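# Two robots sort capped tubes into colour racks

## Task

Take the tubes from the tray and sort them by the dot on each cap: tubes with an orange dot go into the blue rack, and tubes with a white dot go into the green rack. Every tube must sit fully down in its rack, and no tube may ever touch the floor, or the task fails. The bottles in the tray must still be upright in it at the end, and the tray must finish on the work bench with nothing of it sticking out past the edge. Either robot or both may do the work. When finished, open the gripper and move the robots away. No robot may tip over or be left leaning, or the task fails. Anything that stays in place only because a robot is holding it does not count as done.

## Robot and tools

ROBOTS. There are two identical Hello Robot Stretch 4 robots, r1 and r2, each with one arm. Each has an omni-wheel base, a mast with a lift that moves the arm up and down, a telescoping arm that reaches forward, a wrist with yaw, pitch and roll joints, and a two-finger gripper whose steel fingers flex. A robot stands about 1.6 m tall, and its base rim lies within 0.23 m of its base origin. Cameras per robot: rN_head_camera (pinhole), rN_head_left_camera and rN_head_right_camera (fisheye), and rN_wrist_camera, with N being 1 or 2.

FRAMES. Each robot has its own base frame: origin on the floor below the base centre, x ahead, y to the left, z up. hand_pose (the link pinch, a point between the open fingertips) is reported in that frame; with all wrist joints at 0 its axes line up with the base frame, and the printed value can be somewhat off. The odometry frame is where the base frame was when the scene began. Since each robot reports only in its own frames, the relative placement of r1 and r2 must be judged from images, lidar_m and wrist_depth_mm. Camera calibration gives K, distortion and T_world_to_cam, which maps that robot's base frame into the camera frame (OpenCV conventions); expect small errors, larger for the wrist camera.

execute_actions. Arguments: actions, a list holding one action or none (empty just returns state and images), and cameras, a list of camera names or "all" (omitted or null means all, [] means none). An action is an object keyed by "r1" and/or "r2". Per robot you may give:
- base: exactly one of translate_m (metres, -2 to 2, forward positive), strafe_m (metres, -2 to 2, left positive) or rotate_rad (radians, -3.2 to 3.2, counter-clockwise positive). These are offsets from where the base last measured itself in the latest state report, not positions.
- joints: absolute targets by name: lift_m 0 to 1.2; arm_m 0 to 0.55; wrist_yaw_rad -1.134 to 4.276 (0 ahead, positive left, 3.14 folded back, above 3.4 the arm may obstruct); wrist_pitch_rad -1.117 to 4.259 (0 level, 1.57 pointing down); wrist_roll_rad -1.117 to 4.259 (0 fingers level, positive clockwise seen from behind); gripper_m -0.038 to 0.141, the fingertip gap in metres (negative means fingers squeeze each other). A joint target past its range is clipped and reported; any other bad value or unknown key rejects the whole call.
- pace: "slow", "default", "fast" or "max" (base up to 0.1/0.3/0.4/0.6 m/s and 1/2/3/4 rad/s; slower when the lift is above 0.2).
- contact_limits: {"arm_m": value}, 0 (gentlest) to 0.75 (firmest), default 0.5.
- or end_of_arm: "enable_torque" on its own, to revive wrist or gripper motors that shut off.
All motions in one action begin together. Omitted joints or robots may keep pushing toward older targets. Example: {"r1": {"base": {"translate_m": 0.3}, "joints": {"gripper_m": 0.05}, "pace": "fast"}}. At scene start, lift_m 0.4 with wrist_yaw_rad 0 unfolds the wrist.

wait: seconds 0 to 10; commands nothing and returns state and images. zoom_image: camera plus region [x0, y0, x1, y1] in pixels of that camera's most recent full image, at most 504 by 504. read_manual: section "licences" only; moves nothing. finished_scene: scene, the number of the current scene; ends it for good and reports success.

RESULTS. Per robot: joint_positions; base_status and joint_status ("done"; "off_target", possibly still pushing; "contact_stop_at_<key>", blocked, that part goes slack; "limit_stop_at_<name>", e.g. own_body or tilt; "time_out"; "torque_fault", motor limp until enable_torque). on_its_own describes uncommanded things; there "held at" is a target, not the actual position. base_odometry counts wheel turns, so slip counts as motion; heading -3.142 to 3.142, left positive. If turned_by_wheels and turned_by_imu differ by over about 0.1 rad, the base likely hit something or slipped. base_tilt is in degrees (forward, right positive), with a fixed bias up to about 1.5. motor_effort is percent of maximum, positive toward higher joint values, peak in brackets; wheel values positive mean turning right. lidar_m: 12 distances in metres, 30-degree sectors, 1st ahead, counter-clockwise (4th left, 7th behind, 10th right); "-" means nothing seen or closer than 0.25 m; it misses clear objects and thin legs and sees the other robot. wrist_depth_mm: 7x7 grid of median depths, 100 to 2000 mm, row by row from top left. The pictures line lists the image order.

GRIPPING. Command gripper_m below the object's width to hold it; smaller values squeeze harder and pull it toward the wrist. Only a clear change in gripper_m effort suggests a firm grip; status and position do not prove a hold.

AVOID. Any contact pressing r1 and r2 together (no state line reports it; a touching base pressed further fails the run). Tubes reaching the floor. Turning or driving with more than 1 kg held and arm_m above 0.2, especially fast. Strong steady pushes or pulls, particularly with the gripper high. Torque faults, e.g. pressing the gripper into things or holding over about 2 kg level. Pitching up below -0.2 while rolled below -0.4 or above 4 (self-collision). Fingertips jammed on a surface: raise the lift. Shared loads, since the two bases travel up to about 3 cm differently per metre. Drops, slams and hard hits. Objects may occasionally get nudged by outside pushes.

Each tool is called after ">>>" by a JSON object that holds its "fn" and its "kwargs", one argument or row to a line.

## Session

I'll start by looking at the scene.

>>> {"fn": "execute_actions", "kwargs": {
  "actions": []
}}

Scene clock: 0.00 s.
r1.base_odometry: x=+0.000 y=+0.000 heading=+0.000 (m, m, rad; r1's odometry frame)
r1.turned_by_wheels: +0.000 (rad since the last result)
r1.turned_by_imu: +0.000 (rad since the last result)
r1.base_tilt: forward=+0.9 right=-0.1 (deg)
r1.lidar_m: 4.14 1.31 1.37 1.98 2.27 0.97 0.72 0.70 0.73 1.05 3.33 3.70
r1.base_status: not commanded
r1.joint_positions: lift_m=+0.121 arm_m=+0.000 wrist_yaw_rad=+3.195 wrist_pitch_rad=-0.010 wrist_roll_rad=+0.004 gripper_m=+0.057
r1.joint_status: not commanded
r1.motor_effort: lift_m=+17 arm_m=-1 wrist_yaw_rad=+0 wrist_pitch_rad=-7 wrist_roll_rad=-2 gripper_m=+2 wheel_0=+0 wheel_1=+0 wheel_2=+0 (%)
r1.hand_pose: x=-0.1214 y=+0.0719 z=+0.3021 quat_wxyz=(-0.027, +0.005, +0.002, +1.000) (m; r1's base frame)
r1.wrist_depth_mm: - 144 197 946 1042 1182 1336 / - - 140 917 1042 1160 1308 / - - 138 931 1025 1160 1336 / - 114 139 917 1025 1138 1308 / 164 141 820 904 1008 1138 1308 / 204 750 788 891 960 1098 1229 / 203 732 750 842 778 866 904
r2.base_odometry: x=+0.000 y=+0.000 heading=+0.000 (m, m, rad; r2's odometry frame)
r2.turned_by_wheels: +0.000 (rad since the last result)
r2.turned_by_imu: +0.000 (rad since the last result)
r2.base_tilt: forward=+0.2 right=-0.2 (deg)
r2.lidar_m: 2.05 3.03 3.75 3.87 1.36 1.52 - 1.39 0.86 0.78 0.80 1.00
r2.base_status: not commanded
r2.joint_positions: lift_m=+0.187 arm_m=+0.001 wrist_yaw_rad=+3.126 wrist_pitch_rad=+0.003 wrist_roll_rad=+0.002 gripper_m=+0.057
r2.joint_status: not commanded
r2.motor_effort: lift_m=+19 arm_m=+0 wrist_yaw_rad=+1 wrist_pitch_rad=-7 wrist_roll_rad=+1 gripper_m=-2 wheel_0=+0 wheel_1=+0 wheel_2=+0 (%)
r2.hand_pose: x=-0.1148 y=+0.0918 z=+0.3641 quat_wxyz=(+0.008, -0.001, +0.001, +1.000) (m; r2's base frame)
r2.wrist_depth_mm: - 135 - - - - - / - 126 197 - - - - / - 130 192 - - - - / 134 138 - - - - - / 1708 - - - - - - / 1205 1255 197 1308 199 1281 1366 / 866 809 891 131 891 842 891
pictures: r1_head_camera, r1_head_left_camera, r1_head_right_camera, r1_wrist_camera, r2_head_camera, r2_head_left_camera, r2_head_right_camera, r2_wrist_camera
Images, in order (width x height): r1_head_camera 420x560, r1_head_left_camera 420x672, r1_head_right_camera 420x672, r1_wrist_camera 616x392, r2_head_camera 420x560, r2_head_left_camera 420x672, r2_head_right_camera 420x672, r2_wrist_camera 616x392.

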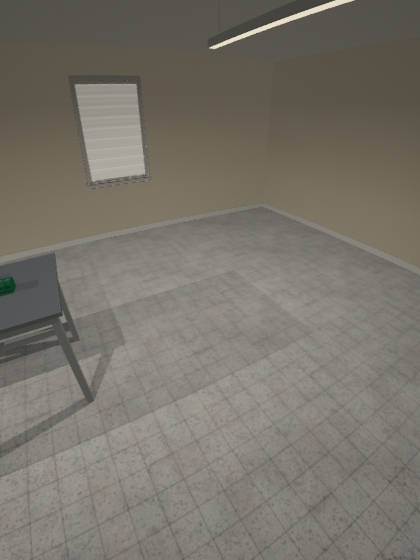

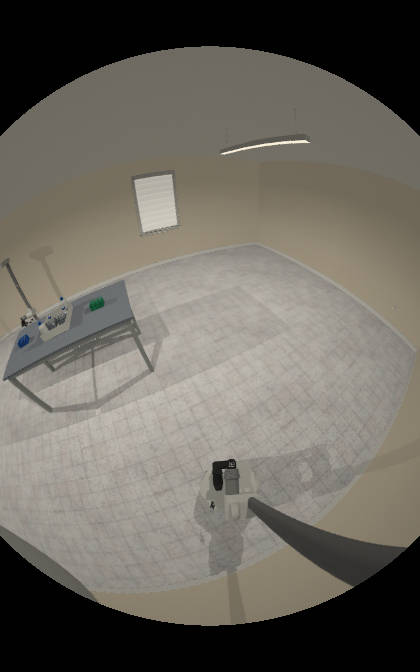

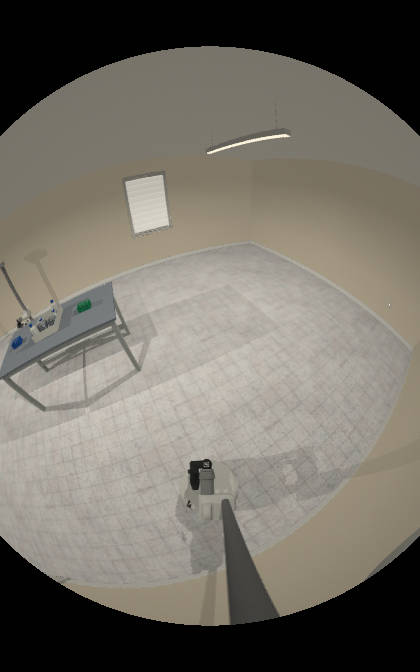

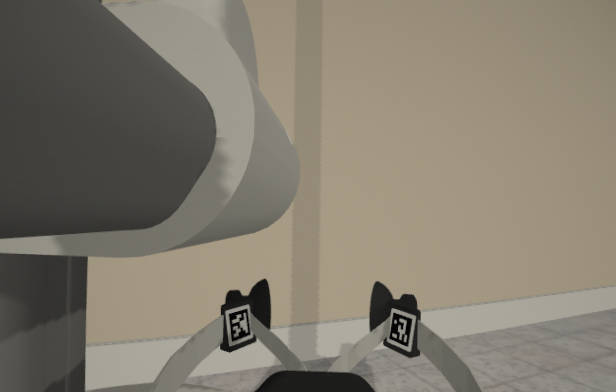

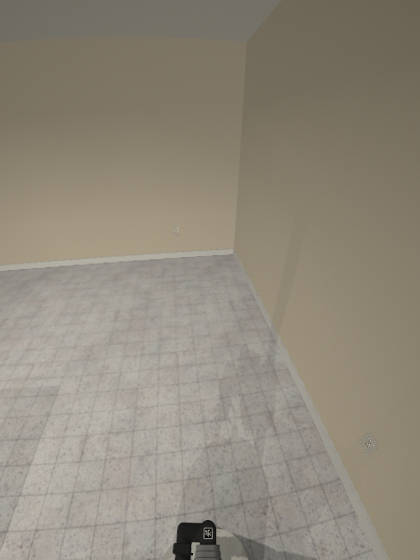

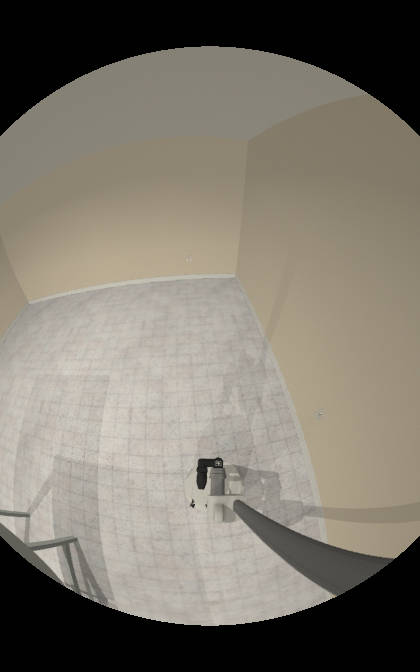

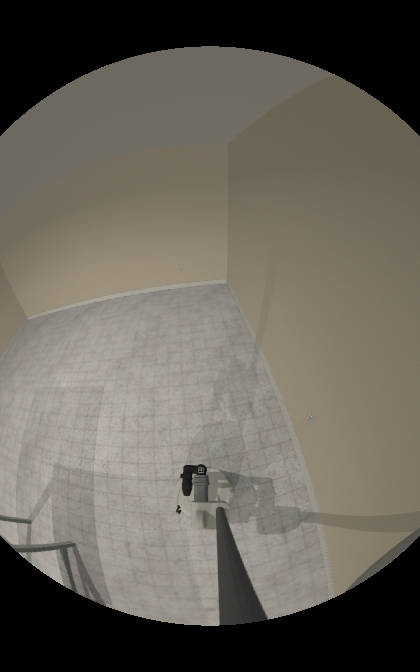

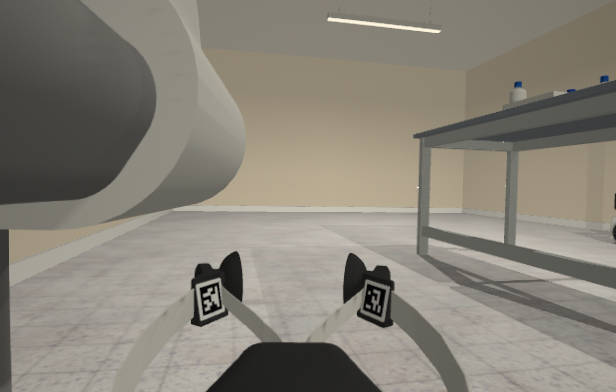

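>>> {"fn": "zoom_image", "kwargs": {
  "camera": "r1_head_left_camera",
  "region": [0, 240, 180, 420]
}}

Region (0, 240, 180, 420) of r1_head_left_camera's 420x672 image, scaled by 2.800, with more detail than that image has.

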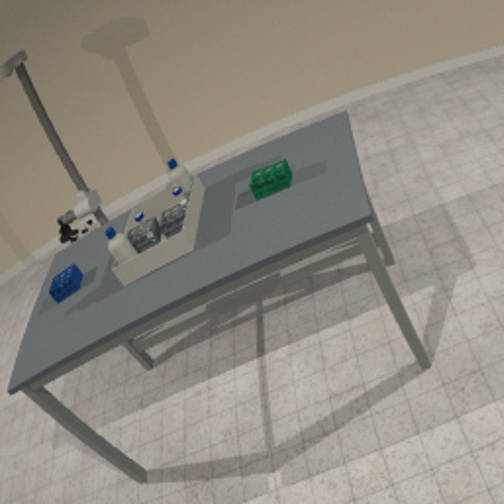

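>>> {"fn": "execute_actions", "kwargs": {
  "actions": [
    {"r1": {"base": {"rotate_rad": 0.48}, "pace": "fast"}, "r2": {"base": {"rotate_rad": 1.69}, "pace": "fast"}}
  ],
  "cameras": ["r1_head_camera", "r2_head_camera", "r2_head_left_camera"]
}}

Scene clock: 8.13 s.
r1.base_odometry: x=+0.000 y=+0.000 heading=+0.480 (m, m, rad; r1's odometry frame)
r1.turned_by_wheels: +0.480 (rad since the last result)
r1.turned_by_imu: +0.482 (rad since the last result)
r1.base_tilt: forward=+1.0 right=-0.1 (deg)
r1.lidar_m: 1.29 1.34 1.87 2.61 0.99 0.73 0.70 0.73 1.00 2.82 3.63 4.20
r1.base_status: done
r1.joint_positions: lift_m=+0.121 arm_m=+0.000 wrist_yaw_rad=+3.195 wrist_pitch_rad=-0.010 wrist_roll_rad=+0.004 gripper_m=+0.057
r1.joint_status: not commanded
r1.motor_effort: lift_m=+17(17) arm_m=-1(1) wrist_yaw_rad=-1(1) wrist_pitch_rad=-7(7) wrist_roll_rad=-2(2) gripper_m=+0(2) wheel_0=-1(8) wheel_1=+0(7) wheel_2=+0(10) (%)
r1.hand_pose: x=-0.1214 y=+0.0719 z=+0.3021 quat_wxyz=(-0.027, +0.005, +0.002, +1.000) (m; r1's base frame)
r1.wrist_depth_mm: - 144 196 854 820 809 788 / - - 140 831 809 798 778 / - - 138 820 809 788 778 / - 114 139 809 809 788 768 / 164 141 831 820 798 778 768 / 203 854 831 809 778 768 759 / 203 820 741 788 768 741 741
r2.base_odometry: x=+0.000 y=+0.000 heading=+1.690 (m, m, rad; r2's odometry frame)
r2.turned_by_wheels: +1.690 (rad since the last result)
r2.turned_by_imu: +1.714 (rad since the last result)
r2.base_tilt: forward=+0.2 right=-0.2 (deg)
r2.lidar_m: 3.90 1.34 1.65 3.33 1.13 0.83 0.78 0.79 1.14 2.96 3.11 4.10
r2.base_status: done
r2.joint_positions: lift_m=+0.187 arm_m=+0.001 wrist_yaw_rad=+3.126 wrist_pitch_rad=+0.003 wrist_roll_rad=+0.002 gripper_m=+0.057
r2.joint_status: not commanded
r2.motor_effort: lift_m=+19(19) arm_m=+0(0) wrist_yaw_rad=+1(2) wrist_pitch_rad=-7(6) wrist_roll_rad=+1(0) gripper_m=-3(2) wheel_0=+1(7) wheel_1=+2(7) wheel_2=+2(9) (%)
r2.hand_pose: x=-0.1148 y=+0.0918 z=+0.3641 quat_wxyz=(+0.008, -0.001, +0.001, +1.000) (m; r2's base frame)
r2.wrist_depth_mm: - 136 891 904 904 917 946 / - 126 198 904 917 931 946 / - 130 193 904 904 946 960 / 134 138 904 917 931 931 960 / 878 891 904 931 931 946 976 / 878 891 198 904 200 960 946 / 854 809 878 131 878 842 904
pictures: r1_head_camera, r2_head_camera, r2_head_left_camera
Images, in order (width x height): r1_head_camera 420x560, r2_head_camera 420x560, r2_head_left_camera 420x672.

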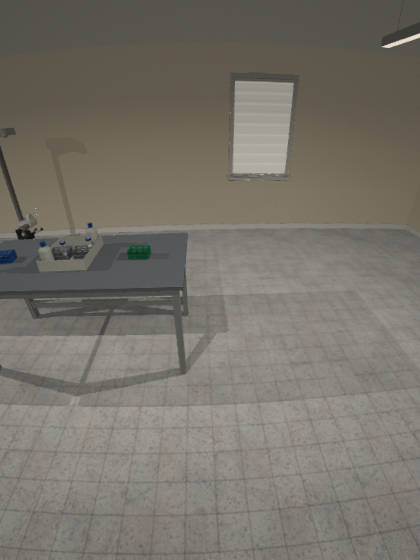

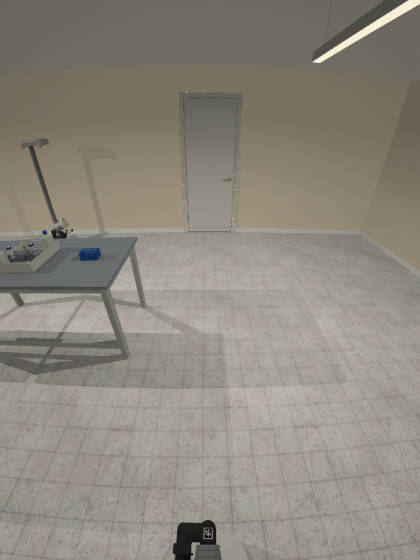

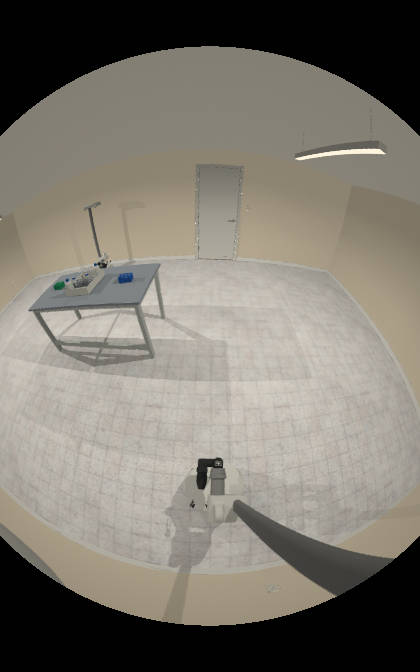

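>>> {"fn": "execute_actions", "kwargs": {
  "actions": [
    {"r1": {"base": {"strafe_m": 0.9}, "pace": "max"}, "r2": {"base": {"strafe_m": 1.4}, "pace": "max"}}
  ],
  "cameras": ["r1_head_camera", "r2_head_camera"]
}}

Scene clock: 12.67 s.
r1.base_odometry: x=-0.416 y=+0.798 heading=+0.480 (m, m, rad; r1's odometry frame)
r1.turned_by_wheels: +0.000 (rad since the last result)
r1.turned_by_imu: -0.001 (rad since the last result)
r1.base_tilt: forward=+1.0 right=-0.2 (deg)
r1.lidar_m: 1.30 1.36 4.52 2.68 0.98 0.72 0.70 0.73 1.01 2.77 4.59 1.35
r1.base_status: done
r1.joint_positions: lift_m=+0.121 arm_m=+0.000 wrist_yaw_rad=+3.195 wrist_pitch_rad=-0.010 wrist_roll_rad=+0.004 gripper_m=+0.057
r1.joint_status: not commanded
r1.motor_effort: lift_m=+17(17) arm_m=-1(1) wrist_yaw_rad=-3(1) wrist_pitch_rad=-5(7) wrist_roll_rad=-2(1) gripper_m=-3(5) wheel_0=+1(13) wheel_1=-1(17) wheel_2=+0(2) (%)
r1.hand_pose: x=-0.1214 y=+0.0719 z=+0.3021 quat_wxyz=(-0.027, +0.005, +0.002, +1.000) (m; r1's base frame)
r1.wrist_depth_mm: - 144 197 831 831 798 778 / - - 140 831 809 798 788 / - - 138 820 798 778 778 / - 114 139 809 788 788 768 / 164 141 820 809 788 768 759 / 204 854 820 798 778 768 759 / 203 820 741 778 759 759 741
r2.base_odometry: x=-1.390 y=-0.167 heading=+1.691 (m, m, rad; r2's odometry frame)
r2.turned_by_wheels: +0.000 (rad since the last result)
r2.turned_by_imu: -0.003 (rad since the last result)
r2.base_tilt: forward=+0.3 right=-0.2 (deg)
r2.lidar_m: 1.15 1.18 4.53 3.47 1.21 0.83 0.79 0.85 1.14 2.99 4.57 1.20
r2.base_status: done
r2.joint_positions: lift_m=+0.187 arm_m=+0.001 wrist_yaw_rad=+3.126 wrist_pitch_rad=+0.003 wrist_roll_rad=+0.002 gripper_m=+0.057
r2.joint_status: not commanded
r2.motor_effort: lift_m=+19(19) arm_m=+0(0) wrist_yaw_rad=+1(1) wrist_pitch_rad=-7(7) wrist_roll_rad=+1(1) gripper_m=-3(3) wheel_0=+1(13) wheel_1=+0(12) wheel_2=+1(2) (%)
r2.hand_pose: x=-0.1148 y=+0.0918 z=+0.3641 quat_wxyz=(+0.008, -0.001, +0.001, +1.000) (m; r2's base frame)
r2.wrist_depth_mm: - 136 917 917 960 960 960 / - 126 197 946 931 960 976 / - 130 192 931 960 960 976 / 134 138 917 931 946 991 976 / 904 904 931 946 946 960 991 / 904 917 198 946 199 976 1008 / 842 809 878 131 891 842 904
pictures: r1_head_camera, r2_head_camera
Images, in order (width x height): r1_head_camera 420x560, r2_head_camera 420x560.

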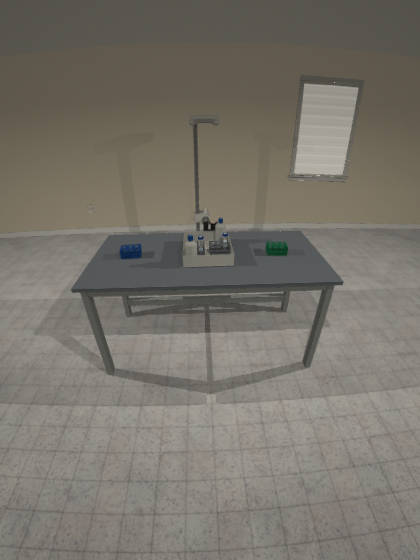

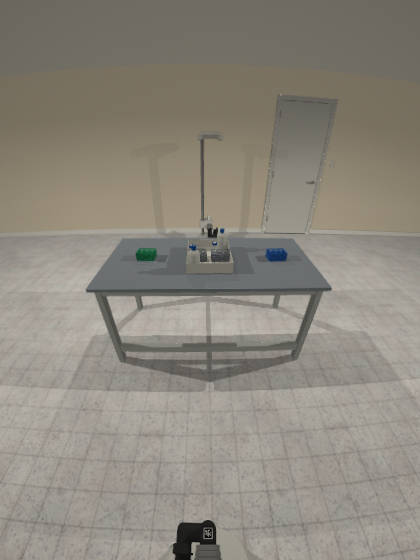

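>>> {"fn": "execute_actions", "kwargs": {
  "actions": [
    {"r1": {"base": {"translate_m": 0.95}, "joints": {"lift_m": 1.15}, "pace": "max"}, "r2": {"base": {"translate_m": 0.80}, "joints": {"lift_m": 1.15}, "pace": "max"}}
  ],
  "cameras": ["r1_head_camera", "r2_head_camera"]
}}

>>> {"fn": "execute_actions", "kwargs": {
  "actions": [
    {"r1": {"joints": {"wrist_yaw_rad": 0, "wrist_pitch_rad": 1.57, "arm_m": 0.3, "gripper_m": 0.05}, "pace": "fast"}, "r2": {"joints": {"wrist_yaw_rad": 0, "wrist_pitch_rad": 1.57, "arm_m": 0.1, "gripper_m": 0.05}, "pace": "fast"}}
  ],
  "cameras": ["r1_head_camera", "r2_head_camera", "r1_wrist_camera", "r2_wrist_camera"]
}}

Scene clock: 17.67 s.
r1.base_odometry: x=+0.427 y=+1.237 heading=+0.480 (m, m, rad; r1's odometry frame)
r1.turned_by_wheels: +0.000 (rad since the last result)
r1.turned_by_imu: +0.003 (rad since the last result)
r1.base_tilt: forward=+1.0 right=-0.1 (deg)
r1.lidar_m: 0.33 0.34 0.52 4.33 2.29 1.71 1.64 1.73 2.37 4.40 0.49 0.37
r1.base_status: done
r1.joint_positions: lift_m=+1.150 arm_m=+0.000 wrist_yaw_rad=+3.195 wrist_pitch_rad=-0.011 wrist_roll_rad=+0.004 gripper_m=+0.057
r1.joint_status: all done
r1.motor_effort: lift_m=+20(25) arm_m=-1(1) wrist_yaw_rad=-1(0) wrist_pitch_rad=-8(8) wrist_roll_rad=-1(1) gripper_m=-2(5) wheel_0=+1(9) wheel_1=+0(8) wheel_2=+1(14) (%)
r1.hand_pose: x=-0.1214 y=+0.0719 z=+1.3311 quat_wxyz=(-0.027, +0.005, +0.002, +1.000) (m; r1's base frame)
r1.wrist_depth_mm: - 144 196 283 1808 1756 1708 / - - 141 1808 1808 1756 1661 / - - 138 1863 1756 1708 1661 / - 114 139 1708 1708 1756 1661 / 164 141 1808 1708 1756 1661 1661 / 204 1863 1756 1756 1708 1661 1661 / 203 1863 1808 1756 1708 1661 1661
r2.base_odometry: x=-1.486 y=+0.627 heading=+1.690 (m, m, rad; r2's odometry frame)
r2.turned_by_wheels: +0.000 (rad since the last result)
r2.turned_by_imu: -0.004 (rad since the last result)
r2.base_tilt: forward=+0.2 right=-0.2 (deg)
r2.lidar_m: 0.35 0.35 0.51 4.34 2.37 1.71 1.62 1.66 2.27 4.39 0.52 0.37
r2.base_status: done
r2.joint_positions: lift_m=+1.150 arm_m=+0.001 wrist_yaw_rad=+3.126 wrist_pitch_rad=+0.003 wrist_roll_rad=+0.002 gripper_m=+0.057
r2.joint_status: all done
r2.motor_effort: lift_m=+20(21) arm_m=+0(0) wrist_yaw_rad=+1(1) wrist_pitch_rad=-6(7) wrist_roll_rad=+1(0) gripper_m=-3(1) wheel_0=-1(7) wheel_1=+0(7) wheel_2=+0(15) (%)
r2.hand_pose: x=-0.1148 y=+0.0918 z=+1.3273 quat_wxyz=(+0.008, -0.001, +0.001, +1.000) (m; r2's base frame)
r2.wrist_depth_mm: - 136 1618 1661 1708 1808 1808 / - 126 198 1708 1756 1708 1756 / - 130 193 1756 1756 1808 1808 / 134 138 1708 1756 1756 1808 1808 / 1618 1708 1661 1708 1756 1808 1863 / 1576 1708 198 1708 199 1808 1863 / 1618 1708 1708 131 1756 1808 1863
pictures: r1_head_camera, r2_head_camera
Images, in order (width x height): r1_head_camera 420x560, r2_head_camera 420x560.

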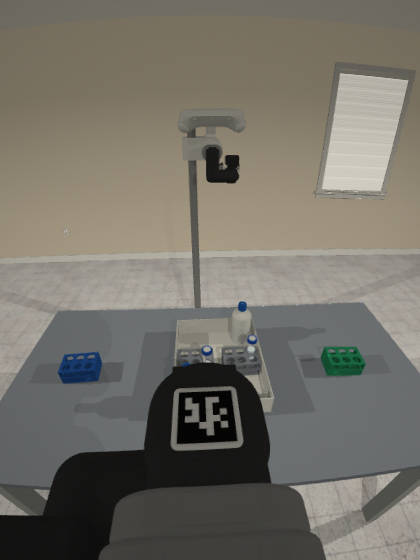

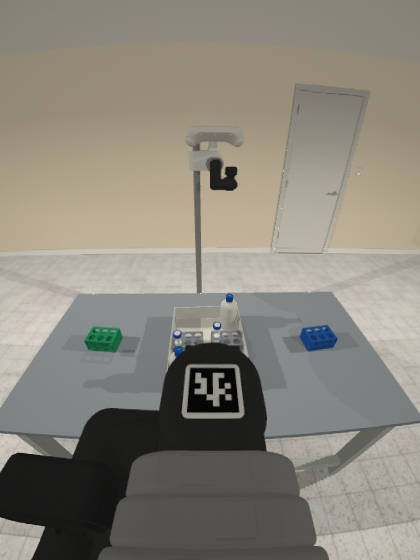

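Scene clock: 20.07 s.
r1.base_odometry: x=+0.427 y=+1.237 heading=+0.480 (m, m, rad; r1's odometry frame)
r1.turned_by_wheels: +0.000 (rad since the last result)
r1.turned_by_imu: +0.000 (rad since the last result)
r1.base_tilt: forward=+0.9 right=+0.0 (deg)
r1.lidar_m: 0.32 0.36 0.50 4.33 2.27 1.71 1.65 1.72 2.39 4.42 0.49 0.36
r1.base_status: not commanded
r1.joint_positions: lift_m=+1.150 arm_m=+0.299 wrist_yaw_rad=+0.000 wrist_pitch_rad=+1.570 wrist_roll_rad=+0.004 gripper_m=+0.050
r1.joint_status: all done
r1.motor_effort: lift_m=+19(19) arm_m=+5(6) wrist_yaw_rad=+0(6) wrist_pitch_rad=-1(4) wrist_roll_rad=-2(2) gripper_m=-3(2) wheel_0=+1(1) wheel_1=+0(0) wheel_2=+0(1) (%)
r1.hand_pose: x=+0.4702 y=-0.0874 z=+1.0396 quat_wxyz=(+0.707, +0.001, +0.707, -0.001) (m; r1's base frame)
r1.wrist_depth_mm: 530 530 452 459 445 500 496 / 525 521 484 504 500 500 492 / 521 517 377 504 500 500 496 / 521 517 508 504 500 492 488 / 512 512 504 504 492 492 484 / 517 512 504 500 219 488 480 / 1308 1281 1042 1042 1255 1229 1205
r2.base_odometry: x=-1.486 y=+0.627 heading=+1.690 (m, m, rad; r2's odometry frame)
r2.turned_by_wheels: +0.000 (rad since the last result)
r2.turned_by_imu: +0.000 (rad since the last result)
r2.base_tilt: forward=+0.2 right=-0.2 (deg)
r2.lidar_m: 0.35 0.37 0.51 4.36 2.34 1.68 1.59 1.67 2.28 4.39 0.53 0.39
r2.base_status: not commanded
r2.joint_positions: lift_m=+1.150 arm_m=+0.099 wrist_yaw_rad=+0.000 wrist_pitch_rad=+1.570 wrist_roll_rad=+0.002 gripper_m=+0.050
r2.joint_status: all done
r2.motor_effort: lift_m=+20(20) arm_m=+8(9) wrist_yaw_rad=-1(3) wrist_pitch_rad=-1(2) wrist_roll_rad=+1(0) gripper_m=-5(2) wheel_0=-1(1) wheel_1=+0(0) wheel_2=+0(0) (%)
r2.hand_pose: x=+0.2698 y=-0.0874 z=+1.0396 quat_wxyz=(+0.707, +0.000, +0.707, +0.000) (m; r2's base frame)
r2.wrist_depth_mm: 484 488 488 492 504 504 508 / 484 488 492 500 500 504 504 / 488 492 496 500 504 508 512 / 1229 1255 1229 1255 1255 1255 1308 / 1182 1229 1042 1060 1255 1308 1308 / 1229 1229 195 1042 200 1308 1336 / 1229 1229 1255 131 1281 1308 1336
pictures: r1_head_camera, r1_wrist_camera, r2_head_camera, r2_wrist_camera
camera_calibration (this result's frames):
r1_wrist_camera: T_world_to_cam=[[0.0417069, -0.998907, -0.0211125, -0.0830167], [-0.998396, -0.040857, -0.0392011, 0.572998], [0.0382956, 0.0227136, -0.999008, 1.24494], [0, 0, 0, 1]] pos_world=[0.527865, -0.087792, 1.26442]
r2_wrist_camera: T_world_to_cam=[[0.00875842, -0.998724, 0.0497366, -0.15755], [-0.999714, -0.0076391, 0.0226507, 0.296298], [-0.0222419, -0.0499208, -0.998505, 1.26569], [0, 0, 0, 1]] pos_world=[0.325745, -0.0919008, 1.26492]
Images, in order (width x height): r1_head_camera 420x560, r1_wrist_camera 616x392, r2_head_camera 420x560, r2_wrist_camera 616x392.

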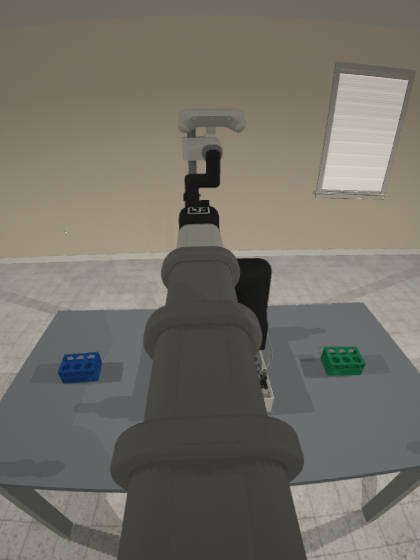

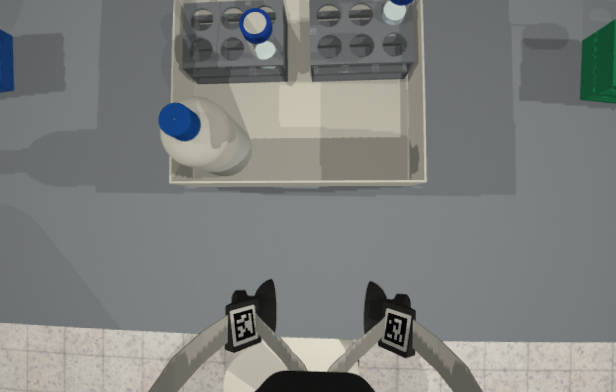

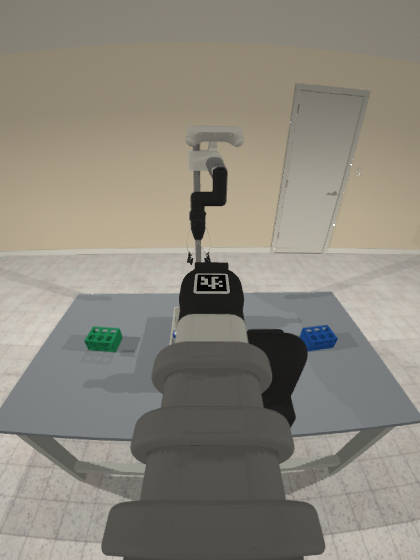

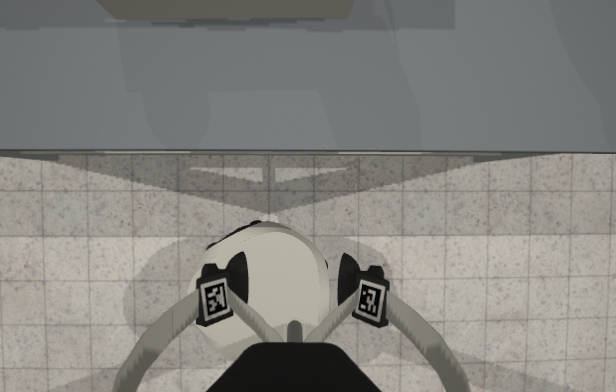

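>>> {"fn": "execute_actions", "kwargs": {
  "actions": [
    {"r1": {"base": {"translate_m": 0.12}, "joints": {"arm_m": 0.38}, "pace": "fast"}}
  ],
  "cameras": ["r1_wrist_camera", "r1_head_left_camera"]
}}

Scene clock: 23.07 s.
r1.base_odometry: x=+0.533 y=+1.293 heading=+0.480 (m, m, rad; r1's odometry frame)
r1.turned_by_wheels: +0.000 (rad since the last result)
r1.turned_by_imu: +0.000 (rad since the last result)
r1.base_tilt: forward=+1.1 right=-0.1 (deg)
r1.lidar_m: 0.25 0.25 0.33 4.34 2.44 1.85 1.77 1.84 2.54 4.42 0.31 0.25
r1.base_status: done
r1.joint_positions: lift_m=+1.150 arm_m=+0.379 wrist_yaw_rad=+0.000 wrist_pitch_rad=+1.570 wrist_roll_rad=+0.004 gripper_m=+0.050
r1.joint_status: all done
r1.motor_effort: lift_m=+19(20) arm_m=+5(4) wrist_yaw_rad=-1(3) wrist_pitch_rad=-1(2) wrist_roll_rad=-2(1) gripper_m=+0(2) wheel_0=+1(7) wheel_1=+2(9) wheel_2=+0(9) (%)
r1.hand_pose: x=+0.5503 y=-0.0874 z=+1.0396 quat_wxyz=(+0.707, +0.001, +0.707, -0.001) (m; r1's base frame)
r1.wrist_depth_mm: 525 525 517 517 366 500 496 / 530 517 508 504 424 500 492 / 525 517 504 504 496 492 492 / 521 512 449 492 436 492 492 / 517 517 500 496 496 492 488 / 517 512 357 500 219 488 480 / 512 508 424 421 488 484 477
r2.base_odometry: x=-1.486 y=+0.627 heading=+1.690 (m, m, rad; r2's odometry frame)
r2.turned_by_wheels: +0.000 (rad since the last result)
r2.turned_by_imu: +0.000 (rad since the last result)
r2.base_tilt: forward=+0.3 right=-0.2 (deg)
r2.lidar_m: 0.35 0.35 0.50 4.35 2.34 1.69 1.61 1.69 2.27 4.38 0.54 0.40
r2.base_status: not commanded
r2.joint_positions: lift_m=+1.150 arm_m=+0.099 wrist_yaw_rad=+0.000 wrist_pitch_rad=+1.570 wrist_roll_rad=+0.002 gripper_m=+0.050
r2.joint_status: not commanded
r2.motor_effort: lift_m=+20(20) arm_m=+8(8) wrist_yaw_rad=+0(1) wrist_pitch_rad=+0(0) wrist_roll_rad=+1(1) gripper_m=-6(2) wheel_0=-1(1) wheel_1=+0(0) wheel_2=+0(0) (%)
r2.hand_pose: x=+0.2698 y=-0.0874 z=+1.0396 quat_wxyz=(+0.707, +0.000, +0.707, +0.000) (m; r2's base frame)
r2.wrist_depth_mm: 484 488 492 492 504 508 508 / 488 488 496 500 504 504 508 / 488 492 500 504 504 512 517 / 1205 1229 1255 1229 1281 1281 1281 / 1229 1255 1060 1078 1255 1281 1281 / 1229 1255 195 1060 200 1308 1308 / 1229 1255 1255 131 1255 1281 1308
pictures: r1_head_left_camera, r1_wrist_camera
camera_calibration (this result's frames):
r1_wrist_camera: T_world_to_cam=[[0.0414041, -0.99892, -0.0210994, -0.086205], [-0.998396, -0.0405477, -0.0395173, 0.653314], [0.0386191, 0.0227017, -0.998996, 1.24168], [0, 0, 0, 1]] pos_world=[0.607882, -0.0878099, 1.26444]
Images, in order (width x height): r1_head_left_camera 420x672, r1_wrist_camera 616x392.

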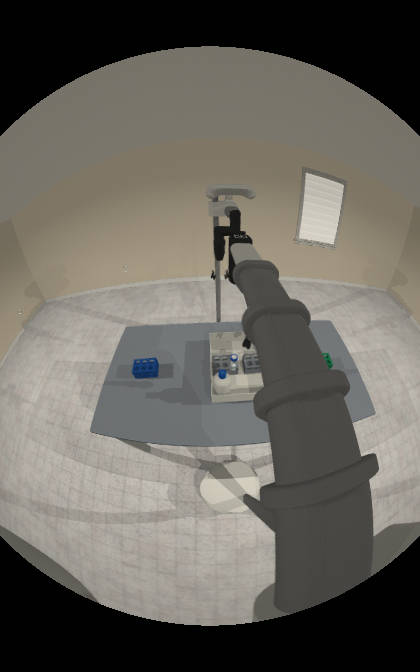

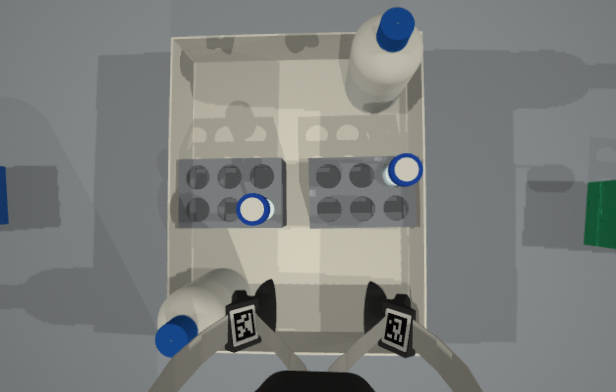

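>>> {"fn": "execute_actions", "kwargs": {
  "actions": [
    {"r1": {"base": {"strafe_m": -0.089}, "joints": {"arm_m": 0.483, "lift_m": 1.06, "gripper_m": 0.07}, "pace": "fast"}, "r2": {"base": {"translate_m": 0.08}, "joints": {"gripper_m": 0.07}, "pace": "fast"}}
  ],
  "cameras": ["r1_wrist_camera", "r2_head_left_camera"]
}}

Scene clock: 32.03 s.
r1.base_odometry: x=+0.575 y=+1.214 heading=+0.480 (m, m, rad; r1's odometry frame)
r1.turned_by_wheels: +0.000 (rad since the last result)
r1.turned_by_imu: -0.001 (rad since the last result)
r1.base_tilt: forward=+0.9 right=-0.1 (deg)
r1.lidar_m: 0.25 0.25 0.34 4.41 2.49 1.83 1.76 1.83 2.54 4.32 0.33 0.25
r1.base_status: done
r1.joint_positions: lift_m=+1.060 arm_m=+0.482 wrist_yaw_rad=+0.000 wrist_pitch_rad=+1.570 wrist_roll_rad=+0.004 gripper_m=+0.070
r1.joint_status: all done
r1.motor_effort: lift_m=+14(17) arm_m=+5(6) wrist_yaw_rad=-1(0) wrist_pitch_rad=+0(0) wrist_roll_rad=-1(1) gripper_m=-1(3) wheel_0=-1(10) wheel_1=-1(13) wheel_2=+0(0) (%)
r1.hand_pose: x=+0.6533 y=-0.0874 z=+0.9500 quat_wxyz=(+0.707, +0.001, +0.707, -0.001) (m; r1's base frame)
r1.wrist_depth_mm: 436 430 427 421 415 410 407 / 433 427 421 415 415 407 402 / 394 421 415 270 413 407 404 / 394 418 415 410 407 404 402 / 382 410 407 404 404 402 397 / 366 353 215 347 402 402 397 / 392 413 407 402 399 397 394
r2.base_odometry: x=-1.495 y=+0.707 heading=+1.691 (m, m, rad; r2's odometry frame)
r2.turned_by_wheels: +0.000 (rad since the last result)
r2.turned_by_imu: +0.000 (rad since the last result)
r2.base_tilt: forward=+0.2 right=-0.2 (deg)
r2.lidar_m: 0.28 0.30 0.38 4.35 2.47 1.76 1.68 1.75 2.36 4.38 0.42 0.28
r2.base_status: done
r2.joint_positions: lift_m=+1.150 arm_m=+0.099 wrist_yaw_rad=+0.000 wrist_pitch_rad=+1.570 wrist_roll_rad=+0.002 gripper_m=+0.070
r2.joint_status: all done
r2.motor_effort: lift_m=+20(20) arm_m=+7(8) wrist_yaw_rad=+1(1) wrist_pitch_rad=-1(1) wrist_roll_rad=+1(1) gripper_m=-3(2) wheel_0=+0(5) wheel_1=+2(4) wheel_2=+1(9) (%)
r2.hand_pose: x=+0.2698 y=-0.0874 z=+1.0396 quat_wxyz=(+0.707, +0.000, +0.707, +0.000) (m; r2's base frame)
r2.wrist_depth_mm: 484 382 492 496 496 508 508 / 484 488 496 496 504 508 508 / 492 492 496 504 508 508 508 / 492 492 500 504 504 508 512 / 1229 1229 1042 1060 1255 1281 1281 / 1229 1229 196 1042 205 1255 1308 / 1281 1255 1229 135 1281 1308 1281
pictures: r1_wrist_camera, r2_head_left_camera
camera_calibration (this result's frames):
r1_wrist_camera: T_world_to_cam=[[0.0415065, -0.998915, -0.0210962, -0.0924306], [-0.998389, -0.0406484, -0.0395958, 0.752701], [0.0386954, 0.0227056, -0.998993, 1.14816], [0, 0, 0, 1]] pos_world=[0.710896, -0.0878041, 1.17486]
Images, in order (width x height): r1_wrist_camera 616x392, r2_head_left_camera 420x672.

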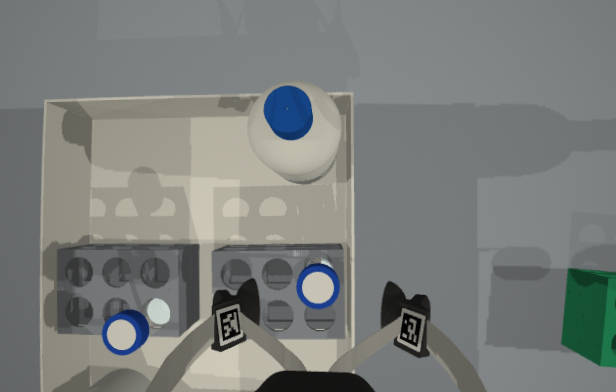

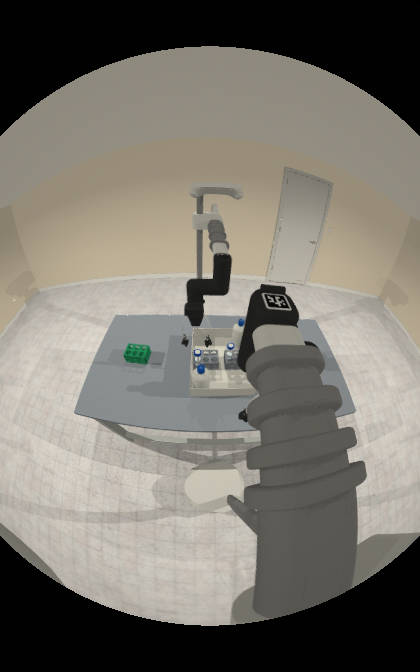

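>>> {"fn": "execute_actions", "kwargs": {
  "actions": [
    {"r1": {"joints": {"arm_m": 0.477, "lift_m": 0.98}, "pace": "fast"}}
  ],
  "cameras": ["r1_wrist_camera", "r2_head_left_camera"]
}}

Scene clock: 34.57 s.
r1.base_odometry: x=+0.575 y=+1.214 heading=+0.480 (m, m, rad; r1's odometry frame)
r1.turned_by_wheels: +0.000 (rad since the last result)
r1.turned_by_imu: +0.000 (rad since the last result)
r1.base_tilt: forward=+0.9 right=-0.2 (deg)
r1.lidar_m: 0.25 0.25 0.32 4.43 2.49 1.84 1.76 1.83 2.56 4.33 0.32 0.25
r1.base_status: not commanded
r1.joint_positions: lift_m=+0.980 arm_m=+0.478 wrist_yaw_rad=+0.000 wrist_pitch_rad=+1.570 wrist_roll_rad=+0.004 gripper_m=+0.070
r1.joint_status: all done
r1.motor_effort: lift_m=+14(17) arm_m=-5(7) wrist_yaw_rad=-2(1) wrist_pitch_rad=-1(1) wrist_roll_rad=-1(1) gripper_m=-3(2) wheel_0=-1(1) wheel_1=+0(0) wheel_2=+0(0) (%)
r1.hand_pose: x=+0.6490 y=-0.0874 z=+0.8700 quat_wxyz=(+0.707, +0.001, +0.707, -0.001) (m; r1's base frame)
r1.wrist_depth_mm: 351 345 342 334 334 330 327 / 314 317 270 187 330 329 327 / 342 340 336 204 330 327 324 / 340 336 334 329 329 325 320 / 309 330 325 298 327 324 320 / 277 283 216 207 270 322 319 / 213 282 268 265 320 319 319
r2.base_odometry: x=-1.495 y=+0.707 heading=+1.691 (m, m, rad; r2's odometry frame)
r2.turned_by_wheels: +0.000 (rad since the last result)
r2.turned_by_imu: +0.000 (rad since the last result)
r2.base_tilt: forward=+0.2 right=-0.2 (deg)
r2.lidar_m: 0.27 0.27 0.40 4.33 2.48 1.76 1.69 1.74 2.37 4.39 0.41 0.28
r2.base_status: not commanded
r2.joint_positions: lift_m=+1.150 arm_m=+0.099 wrist_yaw_rad=+0.000 wrist_pitch_rad=+1.570 wrist_roll_rad=+0.002 gripper_m=+0.070
r2.joint_status: not commanded
r2.motor_effort: lift_m=+20(20) arm_m=+7(8) wrist_yaw_rad=+1(1) wrist_pitch_rad=+0(0) wrist_roll_rad=+1(1) gripper_m=-5(1) wheel_0=+1(1) wheel_1=+2(2) wheel_2=+0(1) (%)
r2.hand_pose: x=+0.2698 y=-0.0874 z=+1.0396 quat_wxyz=(+0.707, +0.000, +0.707, +0.000) (m; r2's base frame)
r2.wrist_depth_mm: 480 382 492 492 500 508 508 / 484 488 492 496 504 504 508 / 488 492 500 504 504 504 512 / 492 496 496 504 508 512 517 / 1229 1229 1042 1060 1281 1308 1308 / 1229 1229 196 1060 206 1281 1255 / 1255 1255 1255 135 1308 1281 1308
pictures: r1_wrist_camera, r2_head_left_camera
camera_calibration (this result's frames):
r1_wrist_camera: T_world_to_cam=[[0.0412786, -0.998925, -0.0211083, -0.0937802], [-0.998409, -0.0404268, -0.0393021, 0.744958], [0.0384065, 0.0226971, -0.999004, 1.06859], [0, 0, 0, 1]] pos_world=[0.706604, -0.0878169, 1.09483]
Images, in order (width x height): r1_wrist_camera 616x392, r2_head_left_camera 420x672.

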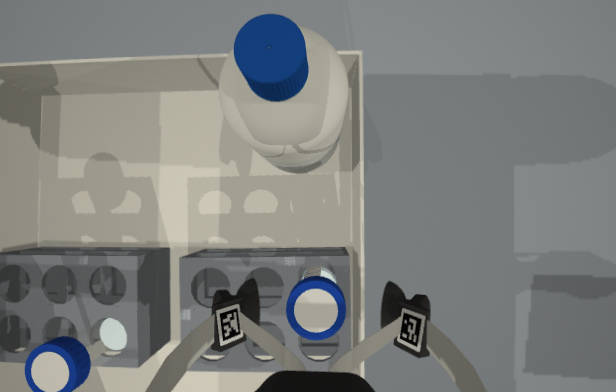

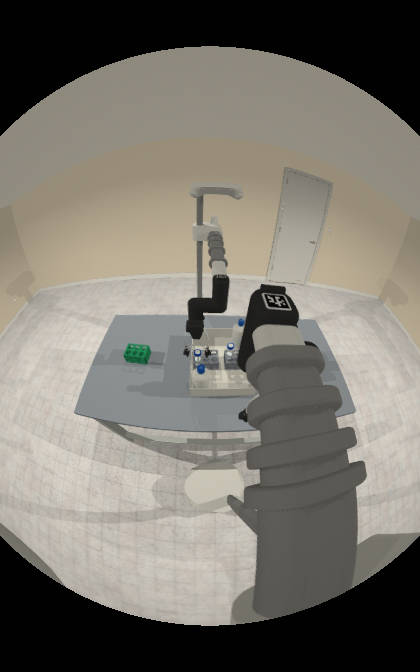

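>>> {"fn": "execute_actions", "kwargs": {
  "actions": [
    {"r1": {"joints": {"gripper_m": 0.012}, "pace": "fast"}}
  ],
  "cameras": ["r1_wrist_camera"]
}}

Scene clock: 36.60 s.
r1.base_odometry: x=+0.575 y=+1.214 heading=+0.480 (m, m, rad; r1's odometry frame)
r1.turned_by_wheels: +0.000 (rad since the last result)
r1.turned_by_imu: +0.000 (rad since the last result)
r1.base_tilt: forward=+1.0 right=-0.1 (deg)
r1.lidar_m: 0.25 0.25 0.34 4.42 2.49 1.85 1.77 1.85 2.55 4.33 0.32 0.25
r1.base_status: not commanded
r1.joint_positions: lift_m=+0.980 arm_m=+0.478 wrist_yaw_rad=+0.000 wrist_pitch_rad=+1.570 wrist_roll_rad=+0.004 gripper_m=+0.012
r1.joint_status: all done
r1.motor_effort: lift_m=+14(15) arm_m=-6(5) wrist_yaw_rad=+1(2) wrist_pitch_rad=-1(1) wrist_roll_rad=-2(2) gripper_m=-9(9) wheel_0=-1(1) wheel_1=+0(1) wheel_2=+0(0) (%)
r1.hand_pose: x=+0.6490 y=-0.0874 z=+0.8700 quat_wxyz=(+0.707, +0.001, +0.707, -0.001) (m; r1's base frame)
r1.wrist_depth_mm: 347 345 342 336 334 330 329 / 312 317 270 187 330 327 325 / 343 342 332 204 329 325 325 / 338 336 332 329 327 324 322 / 307 329 325 298 325 324 320 / 277 282 270 199 324 324 319 / 213 276 268 265 320 319 317
r2.base_odometry: x=-1.495 y=+0.707 heading=+1.691 (m, m, rad; r2's odometry frame)
r2.turned_by_wheels: +0.000 (rad since the last result)
r2.turned_by_imu: +0.000 (rad since the last result)
r2.base_tilt: forward=+0.2 right=-0.2 (deg)
r2.lidar_m: 0.27 0.29 0.39 4.33 2.46 1.78 1.66 1.76 2.39 4.38 0.38 0.29
r2.base_status: not commanded
r2.joint_positions: lift_m=+1.150 arm_m=+0.099 wrist_yaw_rad=+0.000 wrist_pitch_rad=+1.570 wrist_roll_rad=+0.002 gripper_m=+0.070
r2.joint_status: not commanded
r2.motor_effort: lift_m=+20(20) arm_m=+8(7) wrist_yaw_rad=+1(1) wrist_pitch_rad=-1(0) wrist_roll_rad=+1(2) gripper_m=+0(3) wheel_0=+1(0) wheel_1=+2(1) wheel_2=+1(1) (%)
r2.hand_pose: x=+0.2698 y=-0.0874 z=+1.0396 quat_wxyz=(+0.707, +0.000, +0.707, +0.000) (m; r2's base frame)
r2.wrist_depth_mm: 480 382 488 492 500 500 512 / 488 488 492 496 500 508 508 / 484 492 492 496 508 512 512 / 488 492 500 504 508 512 517 / 1205 1229 1025 1078 1255 1281 1308 / 1205 1229 196 1060 205 1281 1308 / 1255 1255 1255 135 1281 1281 1308
pictures: r1_wrist_camera
camera_calibration (this result's frames):
r1_wrist_camera: T_world_to_cam=[[0.0412789, -0.998925, -0.0211083, -0.0937803], [-0.998409, -0.0404271, -0.0393021, 0.744958], [0.0384065, 0.0226971, -0.999004, 1.06859], [0, 0, 0, 1]] pos_world=[0.706603, -0.0878169, 1.09483]
Images, in order (width x height): r1_wrist_camera 616x392.

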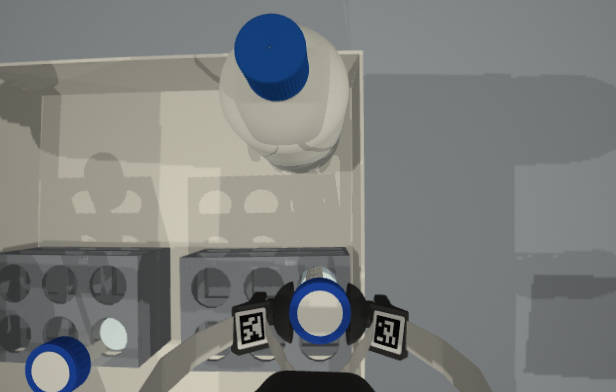

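>>> {"fn": "execute_actions", "kwargs": {
  "actions": [
    {"r1": {"joints": {"lift_m": 1.06}, "pace": "default"}}
  ],
  "cameras": ["r1_wrist_camera", "r1_head_right_camera"]
}}

Scene clock: 38.70 s.
r1.base_odometry: x=+0.575 y=+1.214 heading=+0.480 (m, m, rad; r1's odometry frame)
r1.turned_by_wheels: +0.000 (rad since the last result)
r1.turned_by_imu: +0.000 (rad since the last result)
r1.base_tilt: forward=+1.0 right=+0.0 (deg)
r1.lidar_m: 0.25 0.25 0.32 4.42 2.47 1.83 1.77 1.85 2.53 4.33 0.30 0.25
r1.base_status: not commanded
r1.joint_positions: lift_m=+1.060 arm_m=+0.478 wrist_yaw_rad=+0.000 wrist_pitch_rad=+1.570 wrist_roll_rad=+0.004 gripper_m=+0.012
r1.joint_status: all done
r1.motor_effort: lift_m=+21(20) arm_m=-5(5) wrist_yaw_rad=-2(0) wrist_pitch_rad=-1(0) wrist_roll_rad=-1(1) gripper_m=-8(7) wheel_0=-1(1) wheel_1=+0(1) wheel_2=+0(0) (%)
r1.hand_pose: x=+0.6490 y=-0.0874 z=+0.9494 quat_wxyz=(+0.707, +0.001, +0.707, -0.001) (m; r1's base frame)
r1.wrist_depth_mm: 433 427 427 418 415 410 407 / 430 424 421 353 413 404 404 / 394 421 415 271 410 407 402 / 397 418 413 410 407 404 402 / 382 407 404 402 407 399 399 / 366 353 349 198 402 399 397 / 392 410 402 402 397 397 394
r2.base_odometry: x=-1.495 y=+0.707 heading=+1.691 (m, m, rad; r2's odometry frame)
r2.turned_by_wheels: +0.000 (rad since the last result)
r2.turned_by_imu: +0.000 (rad since the last result)
r2.base_tilt: forward=+0.3 right=-0.2 (deg)
r2.lidar_m: 0.28 0.31 0.41 4.34 2.46 1.79 1.68 1.73 2.39 4.38 0.39 0.28
r2.base_status: not commanded
r2.joint_positions: lift_m=+1.150 arm_m=+0.099 wrist_yaw_rad=+0.000 wrist_pitch_rad=+1.570 wrist_roll_rad=+0.002 gripper_m=+0.070
r2.joint_status: not commanded
r2.motor_effort: lift_m=+20(20) arm_m=+7(7) wrist_yaw_rad=+2(0) wrist_pitch_rad=-1(1) wrist_roll_rad=+1(1) gripper_m=-4(3) wheel_0=+0(1) wheel_1=+2(2) wheel_2=+1(0) (%)
r2.hand_pose: x=+0.2698 y=-0.0874 z=+1.0396 quat_wxyz=(+0.707, +0.000, +0.707, +0.000) (m; r2's base frame)
r2.wrist_depth_mm: 480 379 488 488 496 504 508 / 484 488 496 500 504 508 508 / 488 492 496 500 504 508 512 / 492 492 500 504 508 512 512 / 1229 1229 1042 1060 1281 1281 1281 / 1205 1255 196 1042 206 1281 1281 / 1229 1255 1255 135 1281 1308 1308
pictures: r1_head_right_camera, r1_wrist_camera
camera_calibration (this result's frames):
r1_wrist_camera: T_world_to_cam=[[0.0412787, -0.998925, -0.0211083, -0.0921024], [-0.998409, -0.040427, -0.039302, 0.748079], [0.0384064, 0.0226971, -0.999004, 1.14799], [0, 0, 0, 1]] pos_world=[0.706601, -0.0878169, 1.17431]
Images, in order (width x height): r1_head_right_camera 420x672, r1_wrist_camera 616x392.

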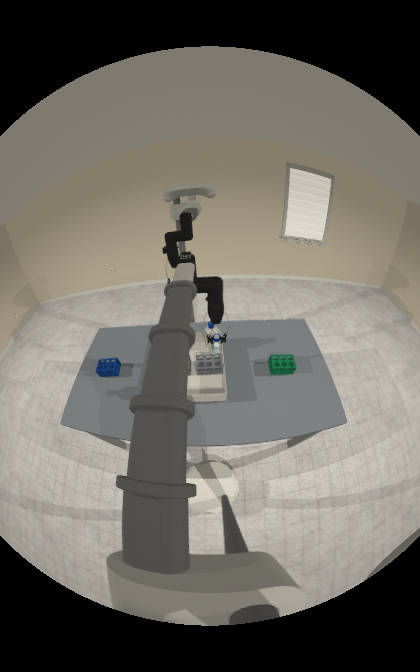

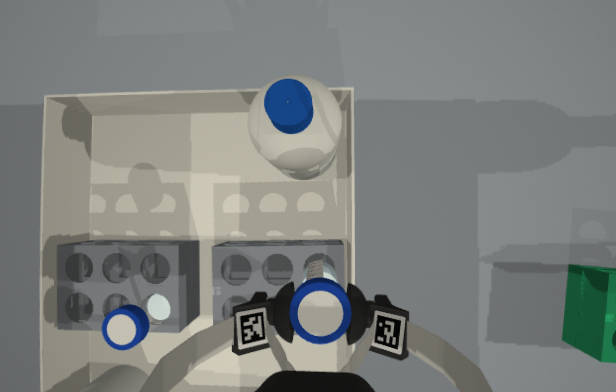

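>>> {"fn": "zoom_image", "kwargs": {
  "camera": "r1_wrist_camera",
  "region": [200, 220, 420, 360]
}}

Region (200, 220, 420, 360) of r1_wrist_camera's 616x392 image, scaled by 2.291; it fills the top 321 rows of this view, and the rest is white.

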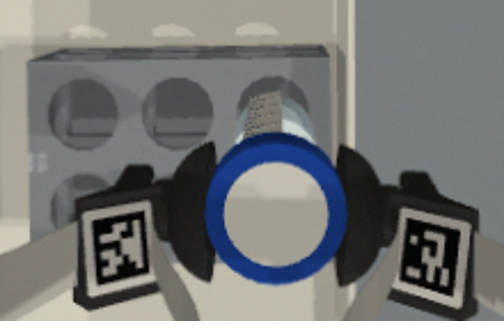

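>>> {"fn": "execute_actions", "kwargs": {
  "actions": [
    {"r1": {"base": {"strafe_m": -0.367}, "joints": {"arm_m": 0.465}, "pace": "default"}, "r2": {"base": {"strafe_m": 0.11}, "joints": {"arm_m": 0.44, "lift_m": 1.10}, "pace": "default"}}
  ],
  "cameras": ["r1_wrist_camera", "r2_wrist_camera", "r2_head_left_camera"]
}}

Scene clock: 47.10 s.
r1.base_odometry: x=+0.744 y=+0.888 heading=+0.480 (m, m, rad; r1's odometry frame)
r1.turned_by_wheels: +0.000 (rad since the last result)
r1.turned_by_imu: +0.000 (rad since the last result)
r1.base_tilt: forward=+1.0 right=-0.1 (deg)
r1.lidar_m: 0.25 0.25 0.33 0.91 2.48 1.84 1.77 1.87 2.56 3.97 0.32 0.26
r1.base_status: done
r1.joint_positions: lift_m=+1.060 arm_m=+0.466 wrist_yaw_rad=+0.000 wrist_pitch_rad=+1.570 wrist_roll_rad=+0.004 gripper_m=+0.012
r1.joint_status: all done
r1.motor_effort: lift_m=+21(21) arm_m=-5(6) wrist_yaw_rad=+0(1) wrist_pitch_rad=+1(0) wrist_roll_rad=-1(2) gripper_m=-9(11) wheel_0=+1(10) wheel_1=+0(12) wheel_2=+0(4) (%)
r1.hand_pose: x=+0.6370 y=-0.0874 z=+0.9494 quat_wxyz=(+0.707, +0.001, +0.707, -0.001) (m; r1's base frame)
r1.wrist_depth_mm: 433 427 424 421 415 410 788 / 430 424 424 418 410 407 407 / 424 421 418 415 413 407 778 / 427 418 415 413 407 402 768 / 421 421 415 410 407 402 768 / 421 415 410 198 345 399 397 / 418 410 410 343 399 397 397
r2.base_odometry: x=-1.604 y=+0.693 heading=+1.690 (m, m, rad; r2's odometry frame)
r2.turned_by_wheels: +0.000 (rad since the last result)
r2.turned_by_imu: -0.001 (rad since the last result)
r2.base_tilt: forward=+0.3 right=-0.2 (deg)
r2.lidar_m: 0.26 0.29 0.38 4.24 2.51 1.76 1.68 1.77 2.36 4.49 0.41 0.30
r2.base_status: done
r2.joint_positions: lift_m=+1.100 arm_m=+0.439 wrist_yaw_rad=+0.000 wrist_pitch_rad=+1.570 wrist_roll_rad=+0.002 gripper_m=+0.070
r2.joint_status: all done
r2.motor_effort: lift_m=+16(16) arm_m=+8(9) wrist_yaw_rad=+0(1) wrist_pitch_rad=+0(0) wrist_roll_rad=+1(1) gripper_m=-2(1) wheel_0=+0(8) wheel_1=-2(10) wheel_2=+0(1) (%)
r2.hand_pose: x=+0.6098 y=-0.0874 z=+0.9899 quat_wxyz=(+0.707, +0.000, +0.707, +0.000) (m; r2's base frame)
r2.wrist_depth_mm: 436 436 439 445 315 452 459 / 439 439 442 442 387 455 459 / 439 439 439 445 449 459 462 / 439 442 413 442 424 459 466 / 442 449 445 455 452 462 466 / 442 445 196 452 205 466 469 / 445 445 310 135 430 466 473
pictures: r1_wrist_camera, r2_head_left_camera, r2_wrist_camera
camera_calibration (this result's frames):
r1_wrist_camera: T_world_to_cam=[[0.0412914, -0.998924, -0.0211074, -0.0916175], [-0.998408, -0.0404391, -0.0393247, 0.736155], [0.0384288, 0.0226975, -0.999004, 1.14844], [0, 0, 0, 1]] pos_world=[0.694633, -0.0878162, 1.17431]
r2_wrist_camera: T_world_to_cam=[[0.00856988, -0.998726, 0.049738, -0.157942], [-0.999719, -0.00745851, 0.0224871, 0.637521], [-0.0220874, -0.0499168, -0.998509, 1.22353], [0, 0, 0, 1]] pos_world=[0.665721, -0.0919109, 1.21523]
Images, in order (width x height): r1_wrist_camera 616x392, r2_head_left_camera 420x672, r2_wrist_camera 616x392.

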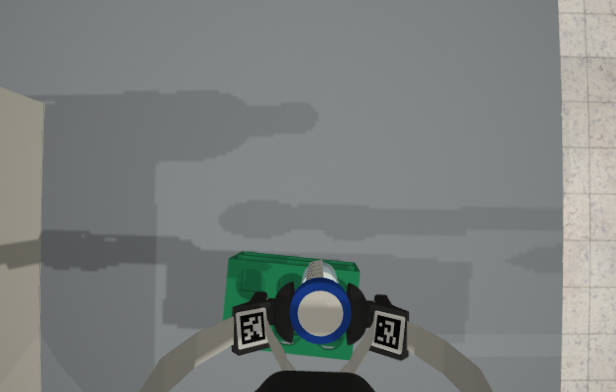

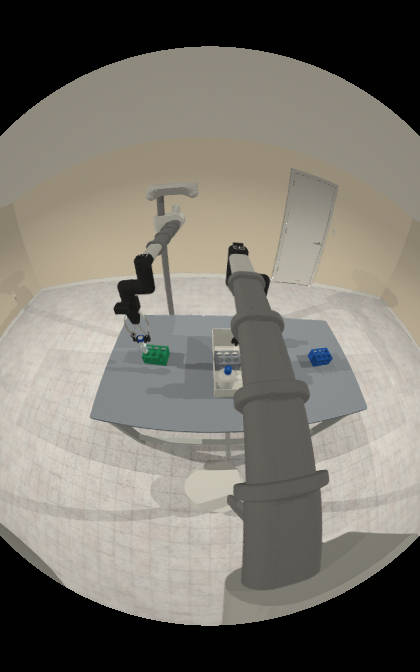

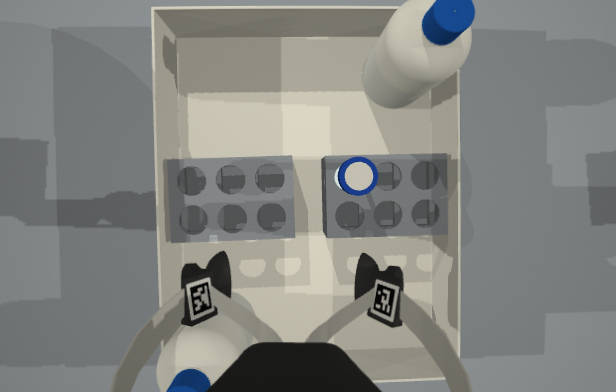

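>>> {"fn": "zoom_image", "kwargs": {
  "camera": "r1_wrist_camera",
  "region": [200, 230, 420, 370]
}}

Region (200, 230, 420, 370) of r1_wrist_camera's 616x392 image, scaled by 2.291; it fills the top 321 rows of this view, and the rest is white.

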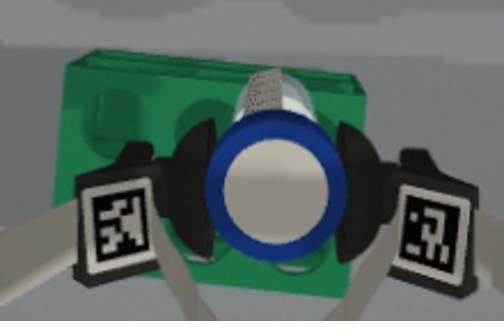

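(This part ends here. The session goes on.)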